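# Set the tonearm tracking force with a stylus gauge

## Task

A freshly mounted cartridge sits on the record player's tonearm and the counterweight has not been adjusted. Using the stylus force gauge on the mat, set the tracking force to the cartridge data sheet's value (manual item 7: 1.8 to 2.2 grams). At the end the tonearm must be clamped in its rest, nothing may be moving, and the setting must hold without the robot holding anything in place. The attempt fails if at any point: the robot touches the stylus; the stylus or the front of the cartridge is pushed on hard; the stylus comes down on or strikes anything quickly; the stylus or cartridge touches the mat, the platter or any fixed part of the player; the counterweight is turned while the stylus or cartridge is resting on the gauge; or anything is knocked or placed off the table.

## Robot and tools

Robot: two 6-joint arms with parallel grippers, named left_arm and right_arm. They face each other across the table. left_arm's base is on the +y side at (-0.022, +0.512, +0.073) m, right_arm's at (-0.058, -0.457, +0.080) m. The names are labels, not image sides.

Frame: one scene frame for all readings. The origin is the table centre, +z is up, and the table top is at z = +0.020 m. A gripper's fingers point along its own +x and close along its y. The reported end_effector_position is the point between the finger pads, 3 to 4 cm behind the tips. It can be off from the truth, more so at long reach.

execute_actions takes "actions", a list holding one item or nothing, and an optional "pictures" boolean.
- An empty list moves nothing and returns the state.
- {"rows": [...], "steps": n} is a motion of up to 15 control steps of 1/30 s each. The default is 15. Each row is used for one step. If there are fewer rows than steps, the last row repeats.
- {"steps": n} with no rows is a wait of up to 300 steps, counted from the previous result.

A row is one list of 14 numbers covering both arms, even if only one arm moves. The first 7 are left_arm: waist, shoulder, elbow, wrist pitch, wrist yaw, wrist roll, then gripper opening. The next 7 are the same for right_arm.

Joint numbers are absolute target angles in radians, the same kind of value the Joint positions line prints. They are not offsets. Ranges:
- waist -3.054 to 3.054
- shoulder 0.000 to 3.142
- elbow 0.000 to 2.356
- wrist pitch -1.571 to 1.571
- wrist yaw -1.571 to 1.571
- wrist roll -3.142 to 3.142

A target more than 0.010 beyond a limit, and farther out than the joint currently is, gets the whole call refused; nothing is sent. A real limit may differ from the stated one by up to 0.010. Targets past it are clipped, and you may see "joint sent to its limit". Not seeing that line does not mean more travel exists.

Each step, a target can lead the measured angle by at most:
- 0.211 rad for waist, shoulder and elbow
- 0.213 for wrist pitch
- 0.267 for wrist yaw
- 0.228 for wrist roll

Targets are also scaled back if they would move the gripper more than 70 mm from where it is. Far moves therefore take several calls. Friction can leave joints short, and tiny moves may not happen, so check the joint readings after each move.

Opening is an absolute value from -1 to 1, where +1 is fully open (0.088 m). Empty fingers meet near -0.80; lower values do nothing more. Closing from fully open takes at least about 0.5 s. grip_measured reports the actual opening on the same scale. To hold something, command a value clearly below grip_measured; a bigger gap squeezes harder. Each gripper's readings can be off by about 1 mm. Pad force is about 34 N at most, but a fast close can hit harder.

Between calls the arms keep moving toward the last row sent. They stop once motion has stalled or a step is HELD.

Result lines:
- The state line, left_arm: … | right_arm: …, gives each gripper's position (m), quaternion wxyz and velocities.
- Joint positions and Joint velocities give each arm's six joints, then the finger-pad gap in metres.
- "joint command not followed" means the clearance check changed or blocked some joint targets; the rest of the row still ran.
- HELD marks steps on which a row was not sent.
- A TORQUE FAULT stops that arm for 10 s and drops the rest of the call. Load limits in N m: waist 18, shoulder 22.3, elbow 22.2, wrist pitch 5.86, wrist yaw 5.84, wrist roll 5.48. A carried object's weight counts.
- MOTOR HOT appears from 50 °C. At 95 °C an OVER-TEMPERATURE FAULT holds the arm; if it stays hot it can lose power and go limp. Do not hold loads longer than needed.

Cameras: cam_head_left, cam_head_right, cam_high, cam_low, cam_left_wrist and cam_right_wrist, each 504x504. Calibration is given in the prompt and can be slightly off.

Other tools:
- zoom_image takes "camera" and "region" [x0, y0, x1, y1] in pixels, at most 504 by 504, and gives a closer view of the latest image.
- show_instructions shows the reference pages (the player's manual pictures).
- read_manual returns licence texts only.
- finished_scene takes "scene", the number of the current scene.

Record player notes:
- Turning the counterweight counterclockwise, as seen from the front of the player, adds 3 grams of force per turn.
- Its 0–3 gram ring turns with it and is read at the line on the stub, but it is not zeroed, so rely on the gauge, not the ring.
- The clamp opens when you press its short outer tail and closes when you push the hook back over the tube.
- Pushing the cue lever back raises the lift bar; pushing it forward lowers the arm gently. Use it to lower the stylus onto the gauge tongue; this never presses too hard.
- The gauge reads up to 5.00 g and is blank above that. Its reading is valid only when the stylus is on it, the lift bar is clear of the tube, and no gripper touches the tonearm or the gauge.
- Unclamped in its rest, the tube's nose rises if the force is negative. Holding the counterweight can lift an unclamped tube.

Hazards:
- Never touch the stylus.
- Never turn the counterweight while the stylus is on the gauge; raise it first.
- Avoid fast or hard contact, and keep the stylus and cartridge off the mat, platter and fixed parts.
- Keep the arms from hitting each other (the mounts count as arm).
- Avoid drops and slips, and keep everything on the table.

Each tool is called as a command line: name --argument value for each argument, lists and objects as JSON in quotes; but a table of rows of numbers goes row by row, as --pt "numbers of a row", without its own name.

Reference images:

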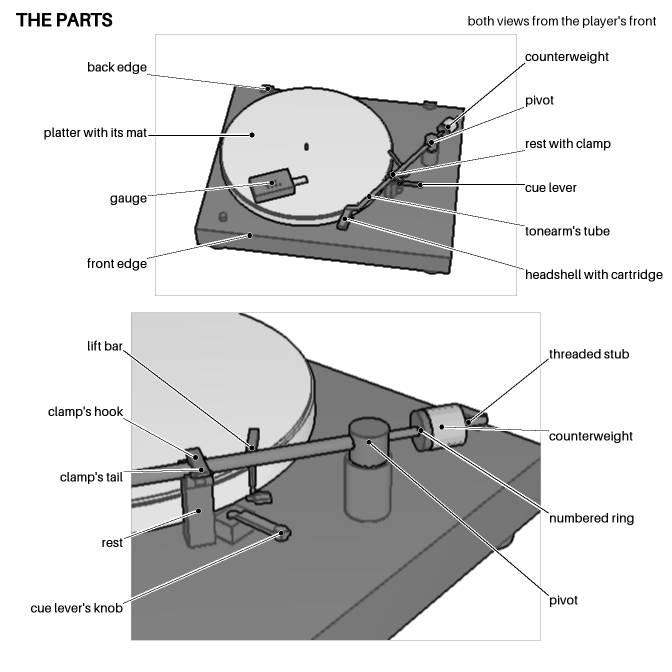

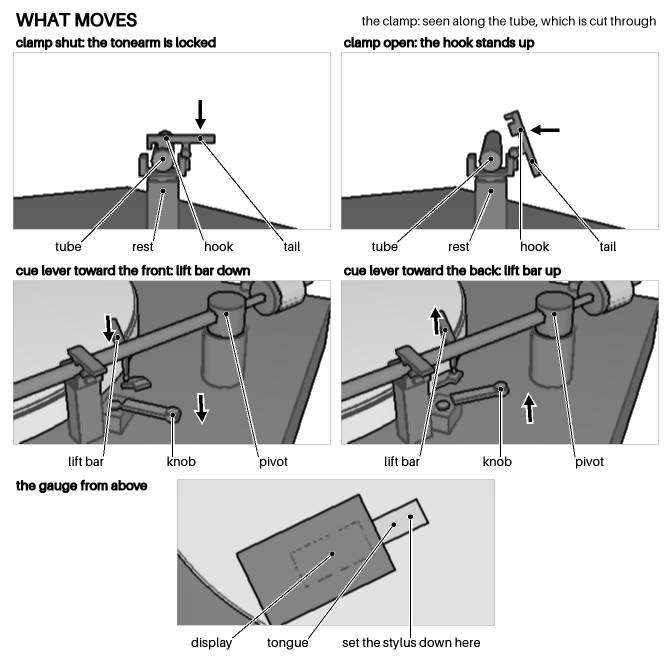

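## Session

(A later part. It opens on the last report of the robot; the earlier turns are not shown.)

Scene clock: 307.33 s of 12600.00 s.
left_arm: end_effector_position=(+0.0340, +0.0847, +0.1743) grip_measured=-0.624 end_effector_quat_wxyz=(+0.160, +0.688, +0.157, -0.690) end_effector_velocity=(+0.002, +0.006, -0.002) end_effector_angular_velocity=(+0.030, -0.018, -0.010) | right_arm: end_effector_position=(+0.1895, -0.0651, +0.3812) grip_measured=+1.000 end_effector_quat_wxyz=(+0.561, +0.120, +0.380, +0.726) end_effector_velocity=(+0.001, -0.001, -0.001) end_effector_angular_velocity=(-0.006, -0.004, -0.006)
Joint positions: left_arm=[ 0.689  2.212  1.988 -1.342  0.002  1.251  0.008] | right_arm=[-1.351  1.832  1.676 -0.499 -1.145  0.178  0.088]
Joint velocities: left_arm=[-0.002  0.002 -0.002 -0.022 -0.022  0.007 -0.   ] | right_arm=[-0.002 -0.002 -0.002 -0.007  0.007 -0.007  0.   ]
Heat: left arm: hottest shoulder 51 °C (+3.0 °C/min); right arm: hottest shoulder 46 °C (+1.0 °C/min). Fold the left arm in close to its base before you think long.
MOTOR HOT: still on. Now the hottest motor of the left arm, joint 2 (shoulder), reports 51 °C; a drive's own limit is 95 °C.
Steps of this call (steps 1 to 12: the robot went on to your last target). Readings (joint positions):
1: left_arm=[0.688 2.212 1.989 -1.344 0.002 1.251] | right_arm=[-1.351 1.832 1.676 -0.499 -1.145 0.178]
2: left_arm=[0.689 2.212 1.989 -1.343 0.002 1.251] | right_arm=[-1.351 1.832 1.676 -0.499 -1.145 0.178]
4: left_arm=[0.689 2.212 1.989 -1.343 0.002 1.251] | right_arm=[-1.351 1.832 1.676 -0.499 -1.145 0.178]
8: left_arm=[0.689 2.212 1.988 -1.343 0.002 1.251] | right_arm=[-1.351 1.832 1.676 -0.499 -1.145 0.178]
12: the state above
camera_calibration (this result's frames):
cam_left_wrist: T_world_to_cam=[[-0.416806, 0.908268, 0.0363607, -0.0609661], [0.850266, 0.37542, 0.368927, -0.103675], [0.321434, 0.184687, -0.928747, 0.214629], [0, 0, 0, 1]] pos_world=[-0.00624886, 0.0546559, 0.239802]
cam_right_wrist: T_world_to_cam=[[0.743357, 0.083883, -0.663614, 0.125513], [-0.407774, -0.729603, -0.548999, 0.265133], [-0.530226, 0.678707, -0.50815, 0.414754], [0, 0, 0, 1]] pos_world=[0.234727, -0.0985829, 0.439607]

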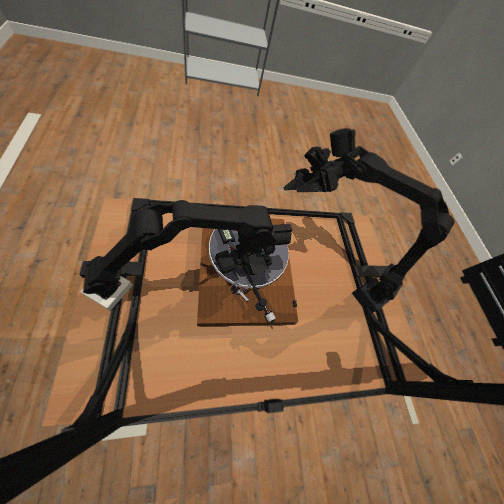

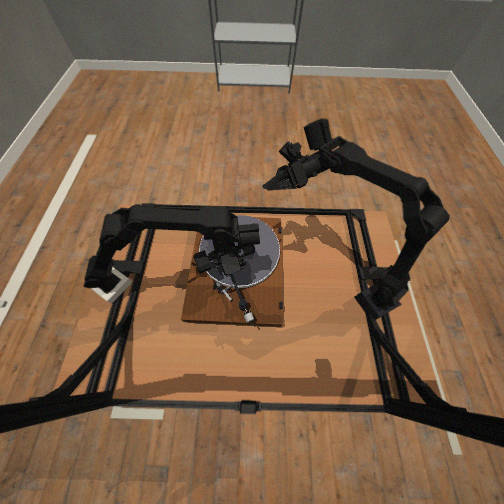

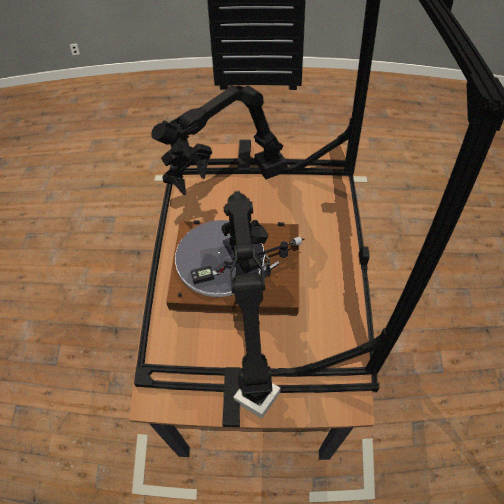

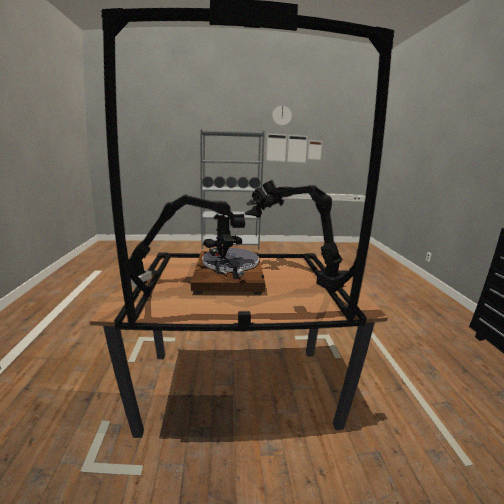

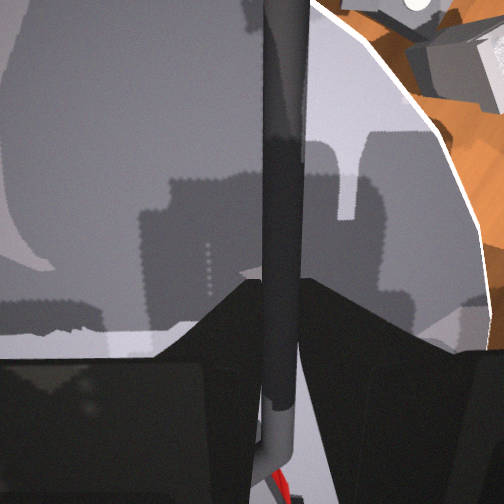

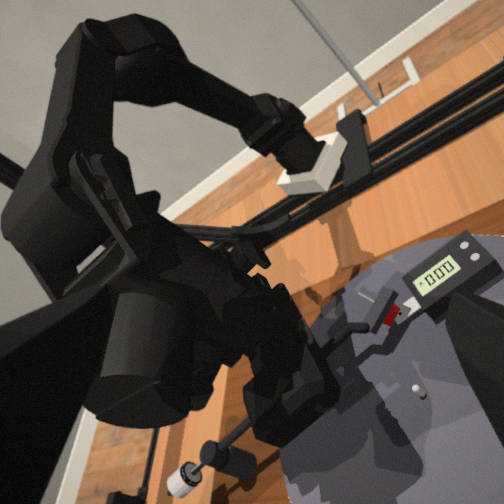

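execute_actions --actions '[{"rows":[[0.686,2.215,1.97,-1.332,0,1.25,-0.72,-1.35,1.831,1.677,-0.5,-1.15,0.178,1.0],[0.686,2.215,1.97,-1.332,0,1.25,-0.72,-1.35,1.831,1.677,-0.5,-1.15,0.178,1.0],[0.686,2.215,1.97,-1.332,0,1.25,-0.72,-1.35,1.831,1.677,-0.5,-1.15,0.178,1.0],[0.686,2.215,1.97,-1.332,0,1.25,-0.72,-1.35,1.831,1.677,-0.5,-1.15,0.178,1.0],[0.686,2.215,1.965,-1.327,0,1.25,-0.72,-1.35,1.831,1.677,-0.5,-1.15,0.178,1.0],[0.686,2.215,1.965,-1.327,0,1.25,-0.72,-1.35,1.831,1.677,-0.5,-1.15,0.178,1.0],[0.686,2.215,1.965,-1.327,0,1.25,-0.72,-1.35,1.831,1.677,-0.5,-1.15,0.178,1.0],[0.686,2.215,1.965,-1.327,0,1.25,-0.72,-1.35,1.831,1.677,-0.5,-1.15,0.178,1.0],[0.686,2.215,1.96,-1.322,0,1.25,-0.72,-1.35,1.831,1.677,-0.5,-1.15,0.178,1.0]],"steps":15}]' --pictures false

execute_actions --actions '[{"steps":12}]'

zoom_image --camera "cam_right_wrist" --region '[320, 220, 500, 400]'

Scene clock: 316.10 s of 12600.00 s.
left_arm: end_effector_position=(+0.0340, +0.0849, +0.1722) grip_measured=-0.624 end_effector_quat_wxyz=(+0.160, +0.688, +0.157, -0.690) end_effector_velocity=(-0.002, -0.000, -0.001) end_effector_angular_velocity=(-0.003, +0.007, +0.005) | right_arm: end_effector_position=(+0.1895, -0.0651, +0.3812) grip_measured=+1.000 end_effector_quat_wxyz=(+0.561, +0.120, +0.380, +0.726) end_effector_velocity=(+0.002, -0.003, +0.001) end_effector_angular_velocity=(+0.003, -0.021, -0.008)
Joint positions: left_arm=[ 0.688  2.21   1.977 -1.333  0.002  1.251  0.008] | right_arm=[-1.351  1.832  1.676 -0.499 -1.145  0.178  0.088]
Joint velocities: left_arm=[-0.002 -0.002 -0.007  0.007  0.007 -0.007 -0.   ] | right_arm=[-0.007 -0.007 -0.002 -0.007  0.007 -0.022  0.   ]
Heat: left arm: hottest shoulder 52 °C (+3.0 °C/min); right arm: hottest shoulder 46 °C (+1.0 °C/min). Fold the left arm in close to its base before you think long.
MOTOR HOT: still on. Now the hottest motor of the left arm, joint 2 (shoulder), reports 52 °C; a drive's own limit is 95 °C.
Steps of this call (steps 1 to 15: the robot went on to your last target; steps 16 to 90: nothing new was sent; then 5.27 s passed at rest; steps 91 to 105: all 15 steps of this action). Readings (joint positions):
91: left_arm=[0.688 2.212 1.987 -1.341 0.002 1.251] | right_arm=[-1.351 1.832 1.676 -0.499 -1.145 0.178]
92: left_arm=[0.688 2.212 1.986 -1.340 0.002 1.251] | right_arm=[-1.351 1.832 1.676 -0.499 -1.145 0.178]
94: left_arm=[0.688 2.212 1.985 -1.340 0.002 1.251] | right_arm=[-1.351 1.832 1.676 -0.499 -1.145 0.178]
98: left_arm=[0.688 2.212 1.982 -1.337 0.002 1.251] | right_arm=[-1.351 1.832 1.676 -0.499 -1.145 0.178]
105: the state above

Scene clock: 316.50 s of 12600.00 s.
left_arm: end_effector_position=(+0.0340, +0.0848, +0.1721) grip_measured=-0.624 end_effector_quat_wxyz=(+0.160, +0.688, +0.156, -0.690) end_effector_velocity=(-0.000, +0.003, -0.001) end_effector_angular_velocity=(+0.013, -0.006, +0.020) | right_arm: end_effector_position=(+0.1895, -0.0651, +0.3812) grip_measured=+1.000 end_effector_quat_wxyz=(+0.561, +0.120, +0.380, +0.726) end_effector_velocity=(+0.000, -0.002, -0.003) end_effector_angular_velocity=(-0.020, +0.020, -0.010)
Joint positions: left_arm=[ 0.688  2.21   1.977 -1.332  0.002  1.251  0.008] | right_arm=[-1.351  1.832  1.676 -0.499 -1.145  0.178  0.088]
Joint velocities: left_arm=[-0.002 -0.002 -0.007 -0.007 -0.007 -0.022 -0.   ] | right_arm=[-0.002 -0.002 -0.002 -0.022  0.007  0.007  0.   ]
Heat: left arm: hottest shoulder 52 °C (+3.0 °C/min); right arm: hottest shoulder 46 °C (+1.0 °C/min). Fold the left arm in close to its base before you think long.
MOTOR HOT: still on. Now the hottest motor of the left arm, joint 2 (shoulder), reports 52 °C; a drive's own limit is 95 °C.
Steps of this call (steps 1 to 12: the robot went on to your last target). Readings (joint positions):
1: left_arm=[0.688 2.210 1.977 -1.332 0.002 1.251] | right_arm=[-1.351 1.832 1.676 -0.499 -1.145 0.178]
2: left_arm=[0.688 2.210 1.977 -1.332 0.002 1.251] | right_arm=[-1.351 1.832 1.676 -0.499 -1.145 0.178]
4: left_arm=[0.688 2.210 1.977 -1.332 0.002 1.251] | right_arm=[-1.351 1.832 1.676 -0.499 -1.145 0.178]
8: left_arm=[0.688 2.210 1.977 -1.332 0.002 1.251] | right_arm=[-1.351 1.832 1.676 -0.499 -1.145 0.178]
12: the state above
camera_calibration (this result's frames):
cam_left_wrist: T_world_to_cam=[[-0.416494, 0.908449, 0.035408, -0.0608867], [0.850092, 0.375341, 0.369409, -0.102936], [0.322299, 0.183957, -0.928592, 0.212624], [0, 0, 0, 1]] pos_world=[-0.00638245, 0.054835, 0.237623]
cam_right_wrist: T_world_to_cam=[[0.743357, 0.083883, -0.663614, 0.125513], [-0.407774, -0.729603, -0.548999, 0.265133], [-0.530226, 0.678707, -0.50815, 0.414754], [0, 0, 0, 1]] pos_world=[0.234727, -0.0985829, 0.439607]

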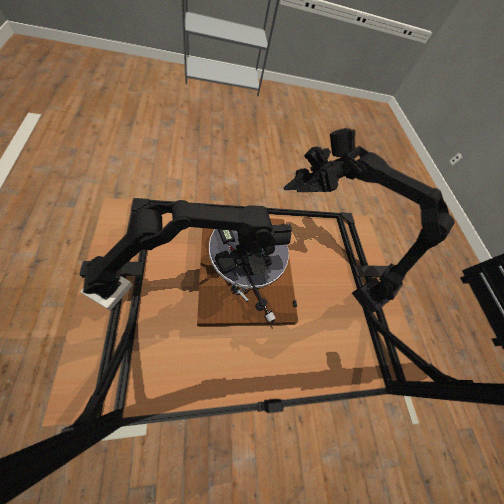

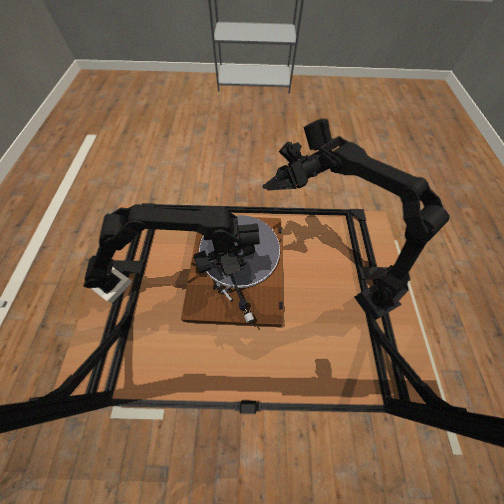

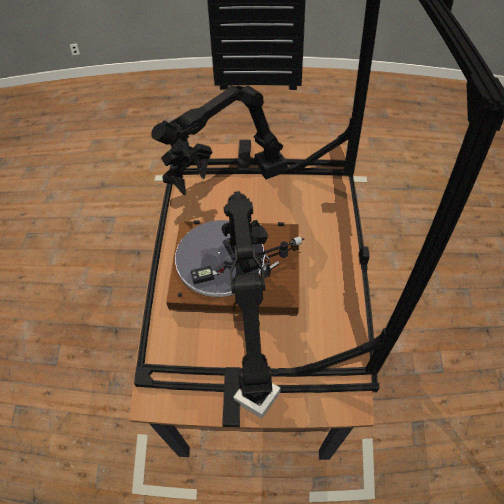

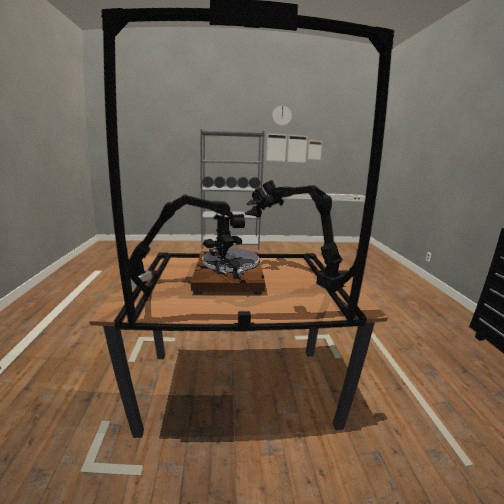

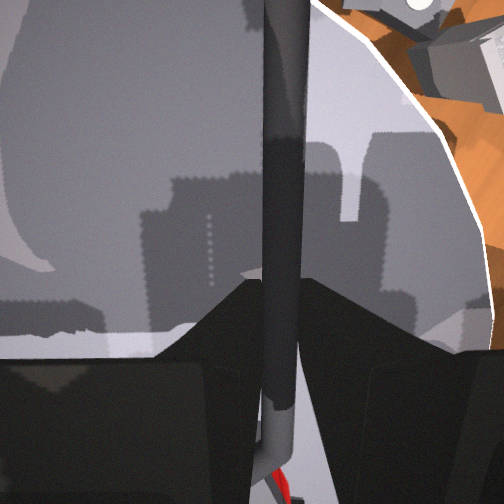

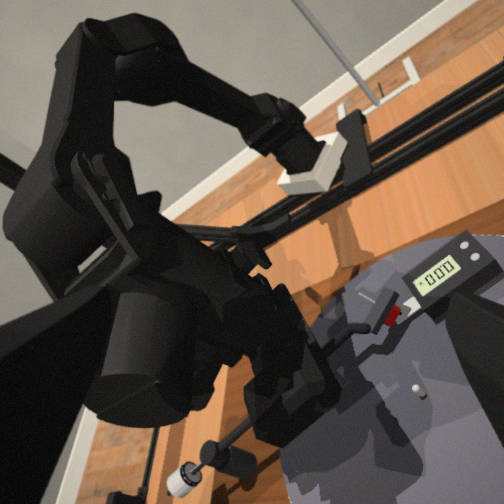

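Region (320, 220, 500, 400) of cam_right_wrist's 504x504 image, scaled by 2.800, with more detail than that image has.

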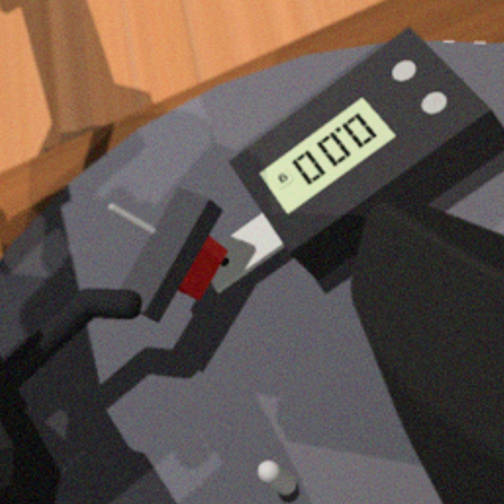

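execute_actions --actions '[{"rows":[[0.688,2.21,1.977,-1.332,0,1.25,-0.66,-1.35,1.831,1.677,-0.5,-1.15,0.178,1.0],[0.688,2.21,1.977,-1.332,0,1.25,-0.62,-1.35,1.831,1.677,-0.5,-1.15,0.178,1.0],[0.688,2.21,1.977,-1.332,0,1.25,-0.58,-1.35,1.831,1.677,-0.5,-1.15,0.178,1.0],[0.688,2.21,1.977,-1.332,0,1.25,-0.5,-1.35,1.831,1.677,-0.5,-1.15,0.178,1.0],[0.688,2.21,1.977,-1.332,0,1.25,-0.4,-1.35,1.831,1.677,-0.5,-1.15,0.178,1.0],[0.688,2.21,1.977,-1.332,0,1.25,-0.3,-1.35,1.831,1.677,-0.5,-1.15,0.178,1.0],[0.688,2.21,1.977,-1.332,0,1.25,-0.2,-1.35,1.831,1.677,-0.5,-1.15,0.178,1.0],[0.688,2.21,1.977,-1.332,0,1.25,-0.2,-1.35,1.831,1.677,-0.5,-1.15,0.178,1.0],[0.688,2.21,1.977,-1.332,0,1.25,-0.2,-1.35,1.831,1.677,-0.5,-1.15,0.178,1.0],[0.688,2.205,2.01,-1.365,0,1.25,-0.2,-1.35,1.831,1.677,-0.5,-1.15,0.178,1.0],[0.688,2.2,2.04,-1.4,0,1.25,-0.2,-1.35,1.831,1.677,-0.5,-1.15,0.178,1.0],[0.688,2.195,2.07,-1.435,0,1.25,-0.2,-1.35,1.831,1.677,-0.5,-1.15,0.178,1.0],[0.688,2.19,2.1,-1.47,0,1.25,-0.2,-1.35,1.831,1.677,-0.5,-1.15,0.178,1.0]],"steps":15}]' --pictures false

execute_actions --actions '[{"rows":[[0.688,2.19,2.1,-1.47,0,1.25,-0.2,-1.35,1.831,1.677,-0.5,-1.15,0.178,1.0],[0.688,2.19,2.1,-1.47,0,1.25,-0.2,-1.35,1.831,1.677,-0.5,-1.15,0.178,1.0],[0.688,2.19,2.1,-1.47,0,1.25,-0.2,-1.35,1.831,1.677,-0.5,-1.15,0.178,1.0],[0.688,2.19,2.1,-1.47,0,1.25,-0.2,-1.35,1.831,1.677,-0.5,-1.15,0.178,1.0],[0.7,2.1,2.03,-1.45,0,1.1,0.2,-1.35,1.831,1.677,-0.5,-1.15,0.178,1.0],[0.72,2.0,1.93,-1.4,0,0.9,0.5,-1.35,1.831,1.677,-0.5,-1.15,0.178,1.0],[0.75,1.9,1.8,-1.3,0,0.7,0.9,-1.35,1.831,1.677,-0.5,-1.15,0.178,1.0],[0.75,1.9,1.8,-1.3,0,0.7,0.9,-1.35,1.831,1.677,-0.5,-1.15,0.178,1.0],[0.8,1.82,1.68,-1.2,0,0.4,0.9,-1.35,1.831,1.677,-0.5,-1.15,0.178,1.0],[0.8,1.82,1.68,-1.2,0,0.4,0.9,-1.35,1.831,1.677,-0.5,-1.15,0.178,1.0],[0.867,1.74,1.52,-1.0,0,0,0.9,-1.35,1.831,1.677,-0.5,-1.15,0.178,1.0]],"steps":15}]' --pictures false

execute_actions --actions '[{"steps":25}]'

zoom_image --camera "cam_low" --region '[200, 240, 260, 285]'

Scene clock: 332.87 s of 12600.00 s.
left_arm: end_effector_position=(+0.0333, +0.0909, +0.1941) grip_measured=-0.211 end_effector_quat_wxyz=(+0.153, +0.689, +0.163, -0.689) end_effector_velocity=(+0.000, -0.019, +0.166) end_effector_angular_velocity=(-0.279, -0.029, -0.024) | right_arm: end_effector_position=(+0.1895, -0.0651, +0.3814) grip_measured=+1.000 end_effector_quat_wxyz=(+0.561, +0.120, +0.379, +0.726) end_effector_velocity=(-0.005, -0.001, +0.001) end_effector_angular_velocity=(+0.013, -0.006, +0.025)
Joint positions: left_arm=[ 0.688  2.207  2.059 -1.437  0.001  1.251  0.029] | right_arm=[-1.351  1.832  1.676 -0.499 -1.145  0.178  0.088]
Joint velocities: left_arm=[-0.002 -0.134  0.447 -0.3    0.007  0.022  0.006] | right_arm=[ 0.002 -0.002 -0.002 -0.007 -0.022 -0.022  0.   ]
Heat: left arm: hottest shoulder 53 °C (+4.1 °C/min); right arm: hottest shoulder 46 °C (+1.0 °C/min). Fold the left arm in close to its base before you think long.
MOTOR HOT: still on. Now the hottest motor of the left arm, joint 2 (shoulder), reports 53 °C; a drive's own limit is 95 °C.
Steps of this call (steps 1 to 15: the robot went on to your last target; steps 16 to 90: nothing new was sent; then 12.87 s passed at rest; steps 91 to 105: all 15 steps of this action). Readings (joint positions):
91: left_arm=[0.688 2.209 1.976 -1.331 0.001 1.251] | right_arm=[-1.351 1.832 1.676 -0.499 -1.145 0.178]
92: left_arm=[0.688 2.209 1.976 -1.331 0.001 1.251] | right_arm=[-1.351 1.832 1.676 -0.499 -1.145 0.178]
94: left_arm=[0.688 2.209 1.976 -1.331 0.001 1.251] | right_arm=[-1.351 1.832 1.676 -0.499 -1.145 0.178]
98: left_arm=[0.688 2.210 1.976 -1.331 0.001 1.251] | right_arm=[-1.351 1.832 1.676 -0.499 -1.145 0.178]
105: the state above

Scene clock: 333.37 s of 12600.00 s.
left_arm: end_effector_position=(+0.0981, +0.1354, +0.2533) grip_measured=+0.877 end_effector_quat_wxyz=(+0.544, +0.509, +0.307, -0.593) end_effector_velocity=(+0.105, +0.060, -0.041) end_effector_angular_velocity=(-0.489, +0.555, +2.131) | right_arm: end_effector_position=(+0.1895, -0.0651, +0.3814) grip_measured=+1.000 end_effector_quat_wxyz=(+0.561, +0.120, +0.379, +0.726) end_effector_velocity=(-0.003, -0.000, +0.000) end_effector_angular_velocity=(+0.001, +0.002, +0.010)
Joint positions: left_arm=[ 0.865  1.753  1.598 -1.058 -0.003  0.565  0.082] | right_arm=[-1.351  1.832  1.676 -0.499 -1.145  0.178  0.088]
Joint velocities: left_arm=[ 0.295 -0.354 -0.672  0.608 -0.007 -1.956  0.003] | right_arm=[ 0.002 -0.002 -0.002 -0.007 -0.007 -0.007  0.   ]
Heat: left arm: hottest shoulder 53 °C (+4.0 °C/min); right arm: hottest shoulder 46 °C (+1.0 °C/min). Fold the left arm in close to its base before you think long.
MOTOR HOT: still on. Now the hottest motor of the left arm, joint 2 (shoulder), reports 53 °C; a drive's own limit is 95 °C.
Steps of this call (steps 1 to 15: all 15 steps of this action). Readings (joint positions):
1: left_arm=[0.688 2.202 2.071 -1.445 0.001 1.251] | right_arm=[-1.351 1.832 1.676 -0.499 -1.145 0.178]
2: left_arm=[0.688 2.198 2.079 -1.452 0.001 1.251] | right_arm=[-1.351 1.832 1.676 -0.499 -1.145 0.178]
4: left_arm=[0.688 2.194 2.088 -1.461 0.001 1.251] | right_arm=[-1.351 1.832 1.676 -0.499 -1.145 0.178]
8: left_arm=[0.708 2.057 1.924 -1.373 0.002 1.021] | right_arm=[-1.351 1.832 1.676 -0.499 -1.145 0.178]
15: the state above

Scene clock: 334.20 s of 12600.00 s.
left_arm: end_effector_position=(+0.0987, +0.1377, +0.2377) grip_measured=+0.900 end_effector_quat_wxyz=(+0.663, +0.339, +0.461, -0.483) end_effector_velocity=(-0.004, -0.000, +0.001) end_effector_angular_velocity=(-0.002, +0.014, +0.011) | right_arm: end_effector_position=(+0.1895, -0.0651, +0.3814) grip_measured=+1.000 end_effector_quat_wxyz=(+0.561, +0.120, +0.379, +0.726) end_effector_velocity=(+0.001, -0.001, -0.001) end_effector_angular_velocity=(-0.011, +0.009, -0.010)
Joint positions: left_arm=[ 0.869  1.746  1.529 -1.002 -0.002  0.004  0.083] | right_arm=[-1.351  1.832  1.676 -0.499 -1.145  0.178  0.088]
Joint velocities: left_arm=[-0.007 -0.002  0.002 -0.007  0.007 -0.022 -0.   ] | right_arm=[-0.002 -0.002 -0.002 -0.007  0.007  0.007  0.   ]
Heat: left arm: hottest shoulder 53 °C (+4.0 °C/min); right arm: hottest shoulder 46 °C (+1.0 °C/min). Fold the left arm in close to its base before you think long.
MOTOR HOT: still on. Now the hottest motor of the left arm, joint 2 (shoulder), reports 53 °C; a drive's own limit is 95 °C.
Steps of this call (steps 1 to 25: the robot went on to your last target). Readings (joint positions):
1: left_arm=[0.871 1.747 1.579 -1.041 -0.003 0.500] | right_arm=[-1.351 1.832 1.676 -0.499 -1.145 0.178]
2: left_arm=[0.873 1.745 1.564 -1.029 -0.003 0.433] | right_arm=[-1.351 1.832 1.676 -0.499 -1.145 0.178]
4: left_arm=[0.871 1.746 1.542 -1.017 -0.002 0.302] | right_arm=[-1.351 1.832 1.676 -0.499 -1.145 0.178]
8: left_arm=[0.869 1.746 1.530 -1.004 -0.002 0.084] | right_arm=[-1.351 1.832 1.676 -0.499 -1.145 0.178]
25: the state above
camera_calibration (this result's frames):
cam_left_wrist: T_world_to_cam=[[-0.962172, -0.27109, 0.0271288, 0.133981], [-0.270298, 0.962322, 0.0295933, -0.0914472], [-0.0341291, 0.021141, -0.999194, 0.31735], [0, 0, 0, 1]] pos_world=[0.115026, 0.117613, 0.316165]
cam_right_wrist: T_world_to_cam=[[0.74355, 0.0840473, -0.663377, 0.12555], [-0.407615, -0.729467, -0.549298, 0.265255], [-0.530079, 0.678833, -0.508136, 0.414813], [0, 0, 0, 1]] pos_world=[0.234653, -0.0986463, 0.439773]

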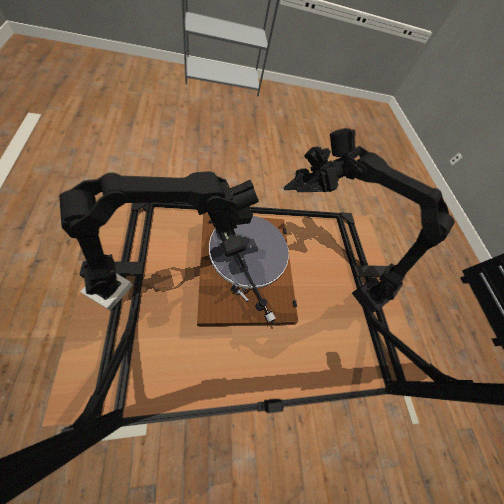

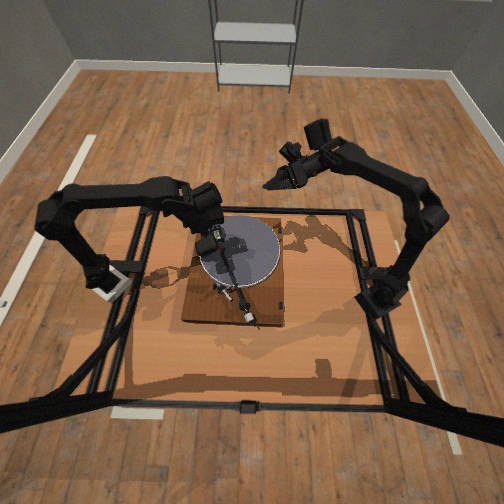

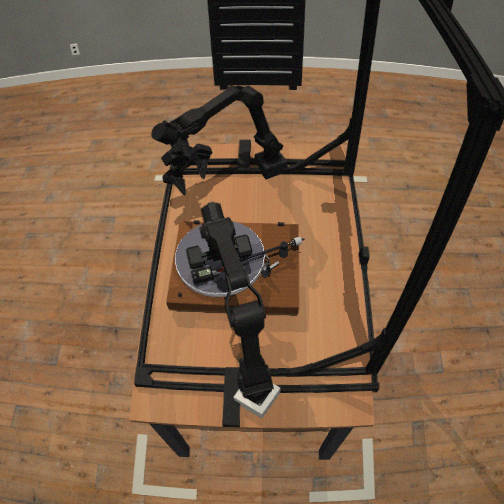

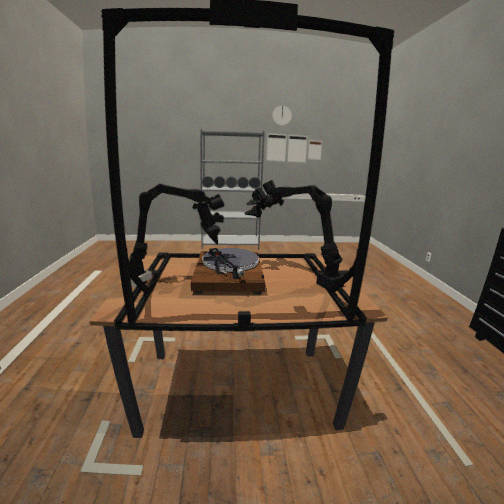

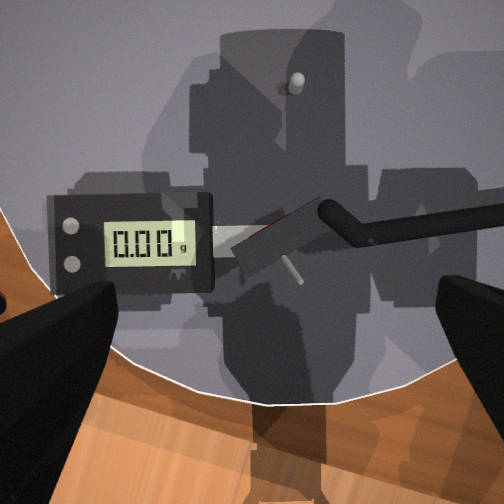

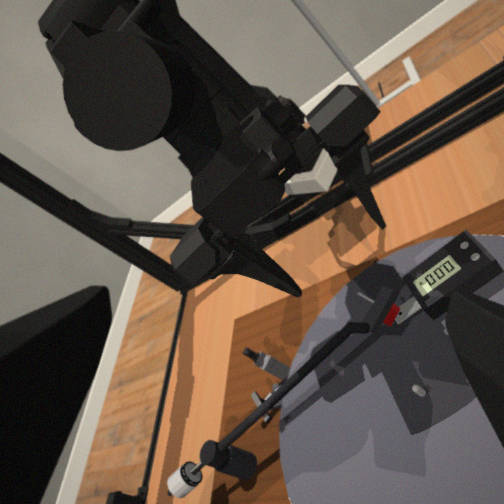

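Region (200, 240, 260, 285) of cam_low's 504x504 image, scaled by 8.400, with more detail than that image has; it fills the top 378 rows of this view, and the rest is white.

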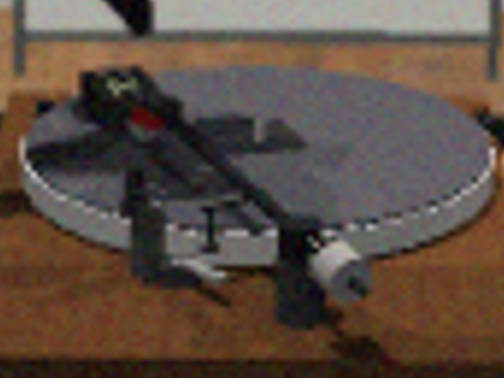

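execute_actions --actions '[{"rows":[[0.8,1.82,1.7,-1.2,0,0.4,0.5,-1.35,1.831,1.677,-0.5,-1.15,0.178,1.0],[0.8,1.82,1.7,-1.2,0,0.4,0.2,-1.35,1.831,1.677,-0.5,-1.15,0.178,1.0],[0.8,1.82,1.7,-1.2,0,0.4,-0.2,-1.35,1.831,1.677,-0.5,-1.15,0.178,1.0],[0.75,1.9,1.82,-1.3,0,0.7,-0.2,-1.35,1.831,1.677,-0.5,-1.15,0.178,1.0],[0.75,1.9,1.82,-1.3,0,0.7,-0.2,-1.35,1.831,1.677,-0.5,-1.15,0.178,1.0],[0.75,1.9,1.82,-1.3,0,0.7,-0.2,-1.35,1.831,1.677,-0.5,-1.15,0.178,1.0],[0.72,2.0,1.95,-1.4,0,0.95,-0.2,-1.35,1.831,1.677,-0.5,-1.15,0.178,1.0],[0.72,2.0,1.95,-1.4,0,0.95,-0.2,-1.35,1.831,1.677,-0.5,-1.15,0.178,1.0],[0.72,2.0,1.95,-1.4,0,0.95,-0.2,-1.35,1.831,1.677,-0.5,-1.15,0.178,1.0],[0.7,2.1,2.05,-1.46,0,1.15,-0.2,-1.35,1.831,1.677,-0.5,-1.15,0.178,1.0],[0.7,2.1,2.05,-1.46,0,1.15,-0.2,-1.35,1.831,1.677,-0.5,-1.15,0.178,1.0],[0.7,2.1,2.05,-1.46,0,1.15,-0.2,-1.35,1.831,1.677,-0.5,-1.15,0.178,1.0],[0.687,2.2,2.13,-1.49,0,1.27,-0.2,-1.35,1.831,1.677,-0.5,-1.15,0.178,1.0]],"steps":15}]' --pictures false

execute_actions --actions '[{"steps":20}]' --pictures false

execute_actions --actions '[{"rows":[[0.688,2.206,2.095,-1.46,0,1.27,-0.2,-1.35,1.831,1.677,-0.5,-1.15,0.178,1.0],[0.688,2.206,2.095,-1.46,0,1.27,-0.2,-1.35,1.831,1.677,-0.5,-1.15,0.178,1.0],[0.688,2.212,2.07,-1.43,0,1.27,-0.2,-1.35,1.831,1.677,-0.5,-1.15,0.178,1.0],[0.688,2.212,2.07,-1.43,0,1.27,-0.2,-1.35,1.831,1.677,-0.5,-1.15,0.178,1.0],[0.688,2.218,2.045,-1.4,0,1.27,-0.2,-1.35,1.831,1.677,-0.5,-1.15,0.178,1.0],[0.688,2.218,2.045,-1.4,0,1.27,-0.2,-1.35,1.831,1.677,-0.5,-1.15,0.178,1.0],[0.688,2.224,2.018,-1.37,0,1.27,-0.2,-1.35,1.831,1.677,-0.5,-1.15,0.178,1.0],[0.688,2.224,2.018,-1.37,0,1.27,-0.2,-1.35,1.831,1.677,-0.5,-1.15,0.178,1.0],[0.688,2.23,1.989,-1.338,0,1.27,-0.2,-1.35,1.831,1.677,-0.5,-1.15,0.178,1.0]],"steps":15}]' --pictures false

execute_actions --actions '[{"steps":15}]'

Scene clock: 348.20 s of 12600.00 s.
left_arm: end_effector_position=(+0.0361, +0.0956, +0.2276) grip_measured=-0.193 end_effector_quat_wxyz=(+0.272, +0.656, +0.235, -0.664) end_effector_velocity=(-0.032, -0.110, -0.193) end_effector_angular_velocity=(+0.441, -0.065, -2.072) | right_arm: end_effector_position=(+0.1895, -0.0651, +0.3812) grip_measured=+1.000 end_effector_quat_wxyz=(+0.561, +0.120, +0.380, +0.726) end_effector_velocity=(-0.002, -0.003, +0.004) end_effector_angular_velocity=(+0.013, -0.019, +0.009)
Joint positions: left_arm=[ 0.696  2.134  2.075 -1.459 -0.     0.978  0.03 ] | right_arm=[-1.351  1.832  1.676 -0.499 -1.146  0.178  0.088]
Joint velocities: left_arm=[-0.12   0.828  0.54  -0.139 -0.022  1.956 -0.004] | right_arm=[-0.002 -0.012 -0.002 -0.007 -0.007 -0.022  0.   ]
Heat: left arm: hottest shoulder 52 °C (+2.0 °C/min); right arm: hottest shoulder 46 °C (+1.0 °C/min). Fold the left arm in close to its base before you think long.
MOTOR HOT: still on. Now the hottest motor of the left arm, joint 2 (shoulder), reports 52 °C; a drive's own limit is 95 °C.
Steps of this call (steps 1 to 15: the robot went on to your last target; steps 16 to 90: nothing new was sent; then 10.50 s passed at rest; steps 91 to 105: all 15 steps of this action). Readings (joint positions):
91: left_arm=[0.865 1.760 1.561 -1.056 -0.004 0.058] | right_arm=[-1.351 1.832 1.676 -0.499 -1.146 0.178]
92: left_arm=[0.852 1.777 1.598 -1.105 -0.004 0.126] | right_arm=[-1.351 1.832 1.676 -0.499 -1.146 0.178]
94: left_arm=[0.819 1.814 1.673 -1.180 -0.002 0.257] | right_arm=[-1.351 1.832 1.676 -0.499 -1.146 0.178]
98: left_arm=[0.748 1.911 1.843 -1.322 0.000 0.519] | right_arm=[-1.351 1.832 1.676 -0.499 -1.146 0.178]
105: the state above

Scene clock: 348.87 s of 12600.00 s.
left_arm: end_effector_position=(+0.0335, +0.0909, +0.2122) grip_measured=-0.200 end_effector_quat_wxyz=(+0.154, +0.690, +0.152, -0.690) end_effector_velocity=(+0.000, -0.001, +0.000) end_effector_angular_velocity=(-0.006, -0.008, +0.005) | right_arm: end_effector_position=(+0.1895, -0.0651, +0.3812) grip_measured=+1.000 end_effector_quat_wxyz=(+0.561, +0.120, +0.380, +0.726) end_effector_velocity=(+0.002, -0.003, -0.003) end_effector_angular_velocity=(-0.015, +0.007, -0.011)
Joint positions: left_arm=[ 0.688  2.2    2.12  -1.488 -0.     1.265  0.029] | right_arm=[-1.351  1.832  1.676 -0.499 -1.146  0.178  0.088]
Joint velocities: left_arm=[-0.002 -0.002 -0.002  0.007 -0.007 -0.007 -0.   ] | right_arm=[-0.007 -0.002 -0.002 -0.022  0.007 -0.007  0.   ]
Heat: left arm: hottest shoulder 52 °C (+2.0 °C/min); right arm: hottest shoulder 46 °C (+1.0 °C/min). Fold the left arm in close to its base before you think long.
MOTOR HOT: still on. Now the hottest motor of the left arm, joint 2 (shoulder), reports 52 °C; a drive's own limit is 95 °C.
Steps of this call (steps 1 to 20: the robot went on to your last target). Readings (joint positions):
1: left_arm=[0.693 2.157 2.088 -1.466 -0.000 1.045] | right_arm=[-1.351 1.832 1.676 -0.499 -1.146 0.178]
2: left_arm=[0.691 2.175 2.095 -1.475 -0.000 1.111] | right_arm=[-1.351 1.832 1.676 -0.499 -1.146 0.178]
4: left_arm=[0.689 2.194 2.101 -1.483 -0.000 1.192] | right_arm=[-1.351 1.832 1.676 -0.499 -1.146 0.178]
8: left_arm=[0.688 2.200 2.114 -1.487 -0.000 1.248] | right_arm=[-1.351 1.832 1.676 -0.499 -1.146 0.178]
20: the state above

Scene clock: 349.37 s of 12600.00 s.
left_arm: end_effector_position=(+0.0345, +0.0830, +0.1706) grip_measured=-0.200 end_effector_quat_wxyz=(+0.152, +0.690, +0.154, -0.690) end_effector_velocity=(+0.002, +0.001, -0.019) end_effector_angular_velocity=(+0.020, -0.020, +0.005) | right_arm: end_effector_position=(+0.1895, -0.0651, +0.3812) grip_measured=+1.000 end_effector_quat_wxyz=(+0.561, +0.120, +0.380, +0.726) end_effector_velocity=(-0.001, -0.002, -0.002) end_effector_angular_velocity=(-0.002, +0.006, +0.005)
Joint positions: left_arm=[ 0.688  2.227  1.999 -1.345 -0.     1.266  0.029] | right_arm=[-1.351  1.832  1.676 -0.499 -1.146  0.178  0.088]
Joint velocities: left_arm=[-0.002  0.012 -0.056  0.051 -0.022 -0.007 -0.   ] | right_arm=[-0.002 -0.002 -0.007 -0.007 -0.007 -0.007  0.   ]
Heat: left arm: hottest shoulder 52 °C (+2.0 °C/min); right arm: hottest shoulder 46 °C (+1.0 °C/min). Fold the left arm in close to its base before you think long.
MOTOR HOT: still on. Now the hottest motor of the left arm, joint 2 (shoulder), reports 52 °C; a drive's own limit is 95 °C.
Steps of this call (steps 1 to 15: all 15 steps of this action). Readings (joint positions):
1: left_arm=[0.688 2.200 2.118 -1.485 -0.000 1.265] | right_arm=[-1.351 1.832 1.676 -0.499 -1.146 0.178]
2: left_arm=[0.688 2.200 2.116 -1.478 -0.000 1.265] | right_arm=[-1.351 1.832 1.676 -0.499 -1.146 0.178]
4: left_arm=[0.688 2.200 2.102 -1.453 -0.000 1.265] | right_arm=[-1.351 1.832 1.676 -0.499 -1.146 0.178]
8: left_arm=[0.688 2.205 2.054 -1.399 -0.000 1.266] | right_arm=[-1.351 1.832 1.676 -0.499 -1.146 0.178]
15: the state above

Scene clock: 349.87 s of 12600.00 s.
left_arm: end_effector_position=(+0.0346, +0.0822, +0.1701) grip_measured=-0.200 end_effector_quat_wxyz=(+0.154, +0.690, +0.153, -0.690) end_effector_velocity=(+0.002, -0.001, +0.000) end_effector_angular_velocity=(-0.004, -0.023, +0.005) | right_arm: end_effector_position=(+0.1895, -0.0651, +0.3812) grip_measured=+1.000 end_effector_quat_wxyz=(+0.561, +0.120, +0.380, +0.726) end_effector_velocity=(-0.002, -0.001, -0.001) end_effector_angular_velocity=(-0.012, +0.003, -0.002)
Joint positions: left_arm=[ 0.688  2.228  1.997 -1.34  -0.     1.266  0.029] | right_arm=[-1.351  1.832  1.676 -0.499 -1.146  0.178  0.088]
Joint velocities: left_arm=[-0.002 -0.002 -0.002  0.007 -0.022 -0.007 -0.   ] | right_arm=[ 0.002 -0.002  0.002 -0.022  0.007 -0.007  0.   ]
Heat: left arm: hottest shoulder 52 °C (+2.0 °C/min); right arm: hottest shoulder 46 °C (+1.0 °C/min). Fold the left arm in close to its base before you think long.
MOTOR HOT: still on. Now the hottest motor of the left arm, joint 2 (shoulder), reports 52 °C; a drive's own limit is 95 °C.
Steps of this call (steps 1 to 15: the robot went on to your last target). Readings (joint positions):
1: left_arm=[0.688 2.227 1.998 -1.343 -0.000 1.266] | right_arm=[-1.351 1.832 1.676 -0.499 -1.146 0.178]
2: left_arm=[0.688 2.227 1.997 -1.342 -0.000 1.266] | right_arm=[-1.351 1.832 1.676 -0.499 -1.146 0.178]
4: left_arm=[0.688 2.227 1.997 -1.340 -0.000 1.266] | right_arm=[-1.351 1.832 1.676 -0.499 -1.146 0.178]
8: left_arm=[0.688 2.227 1.997 -1.340 -0.000 1.266] | right_arm=[-1.351 1.832 1.676 -0.499 -1.146 0.178]
15: the state above
All arms were judged still, so your last target was given up. Only a new action makes them travel on or press farther. Fingers that are still opening or closing keep moving.
camera_calibration (this result's frames):
cam_left_wrist: T_world_to_cam=[[-0.40299, 0.914364, 0.0392201, -0.0597647], [0.85507, 0.360888, 0.372311, -0.10122], [0.326273, 0.183573, -0.927279, 0.210688], [0, 0, 0, 1]] pos_world=[-0.00627579, 0.0524992, 0.235396]
cam_right_wrist: T_world_to_cam=[[0.743039, 0.0840608, -0.663948, 0.125761], [-0.407796, -0.729765, -0.548767, 0.264985], [-0.530656, 0.678511, -0.507965, 0.41473], [0, 0, 0, 1]] pos_world=[0.234693, -0.0985936, 0.439582]

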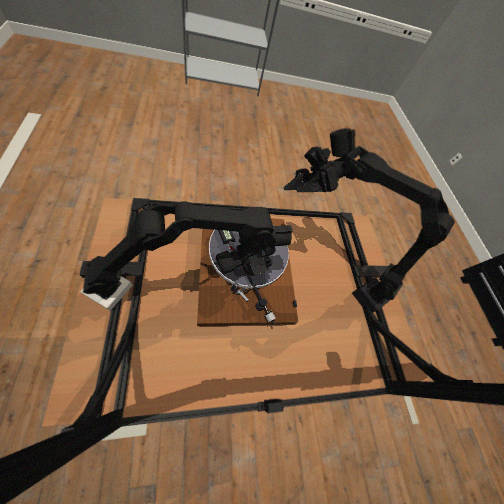

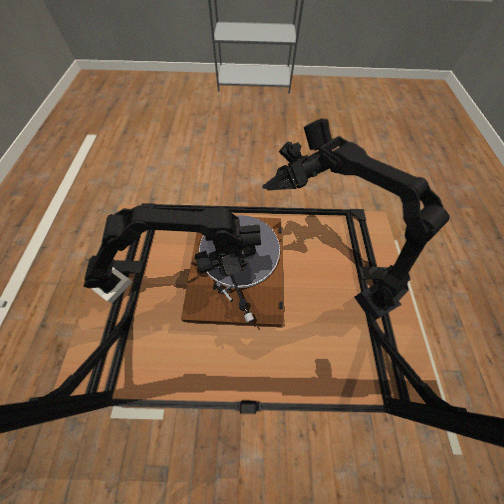

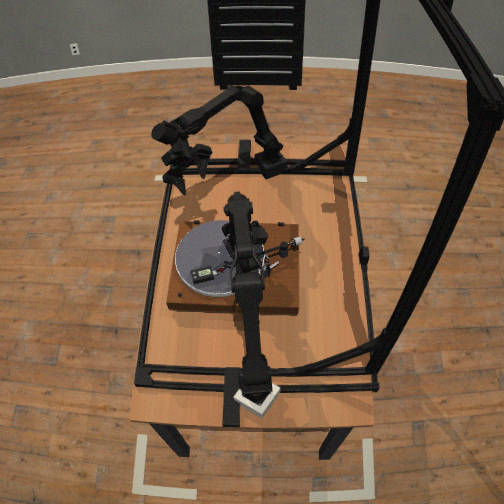

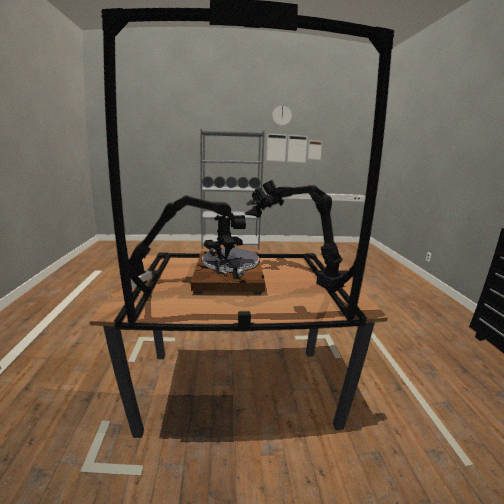

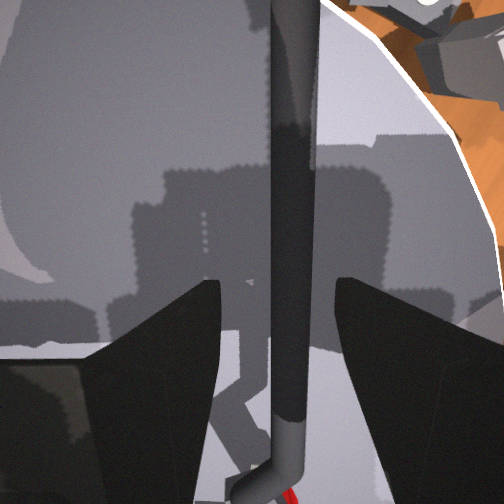

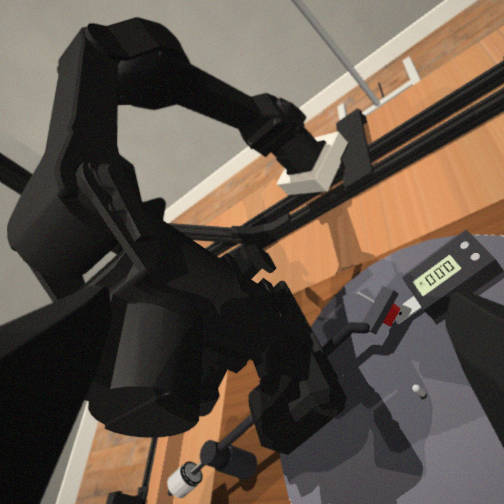

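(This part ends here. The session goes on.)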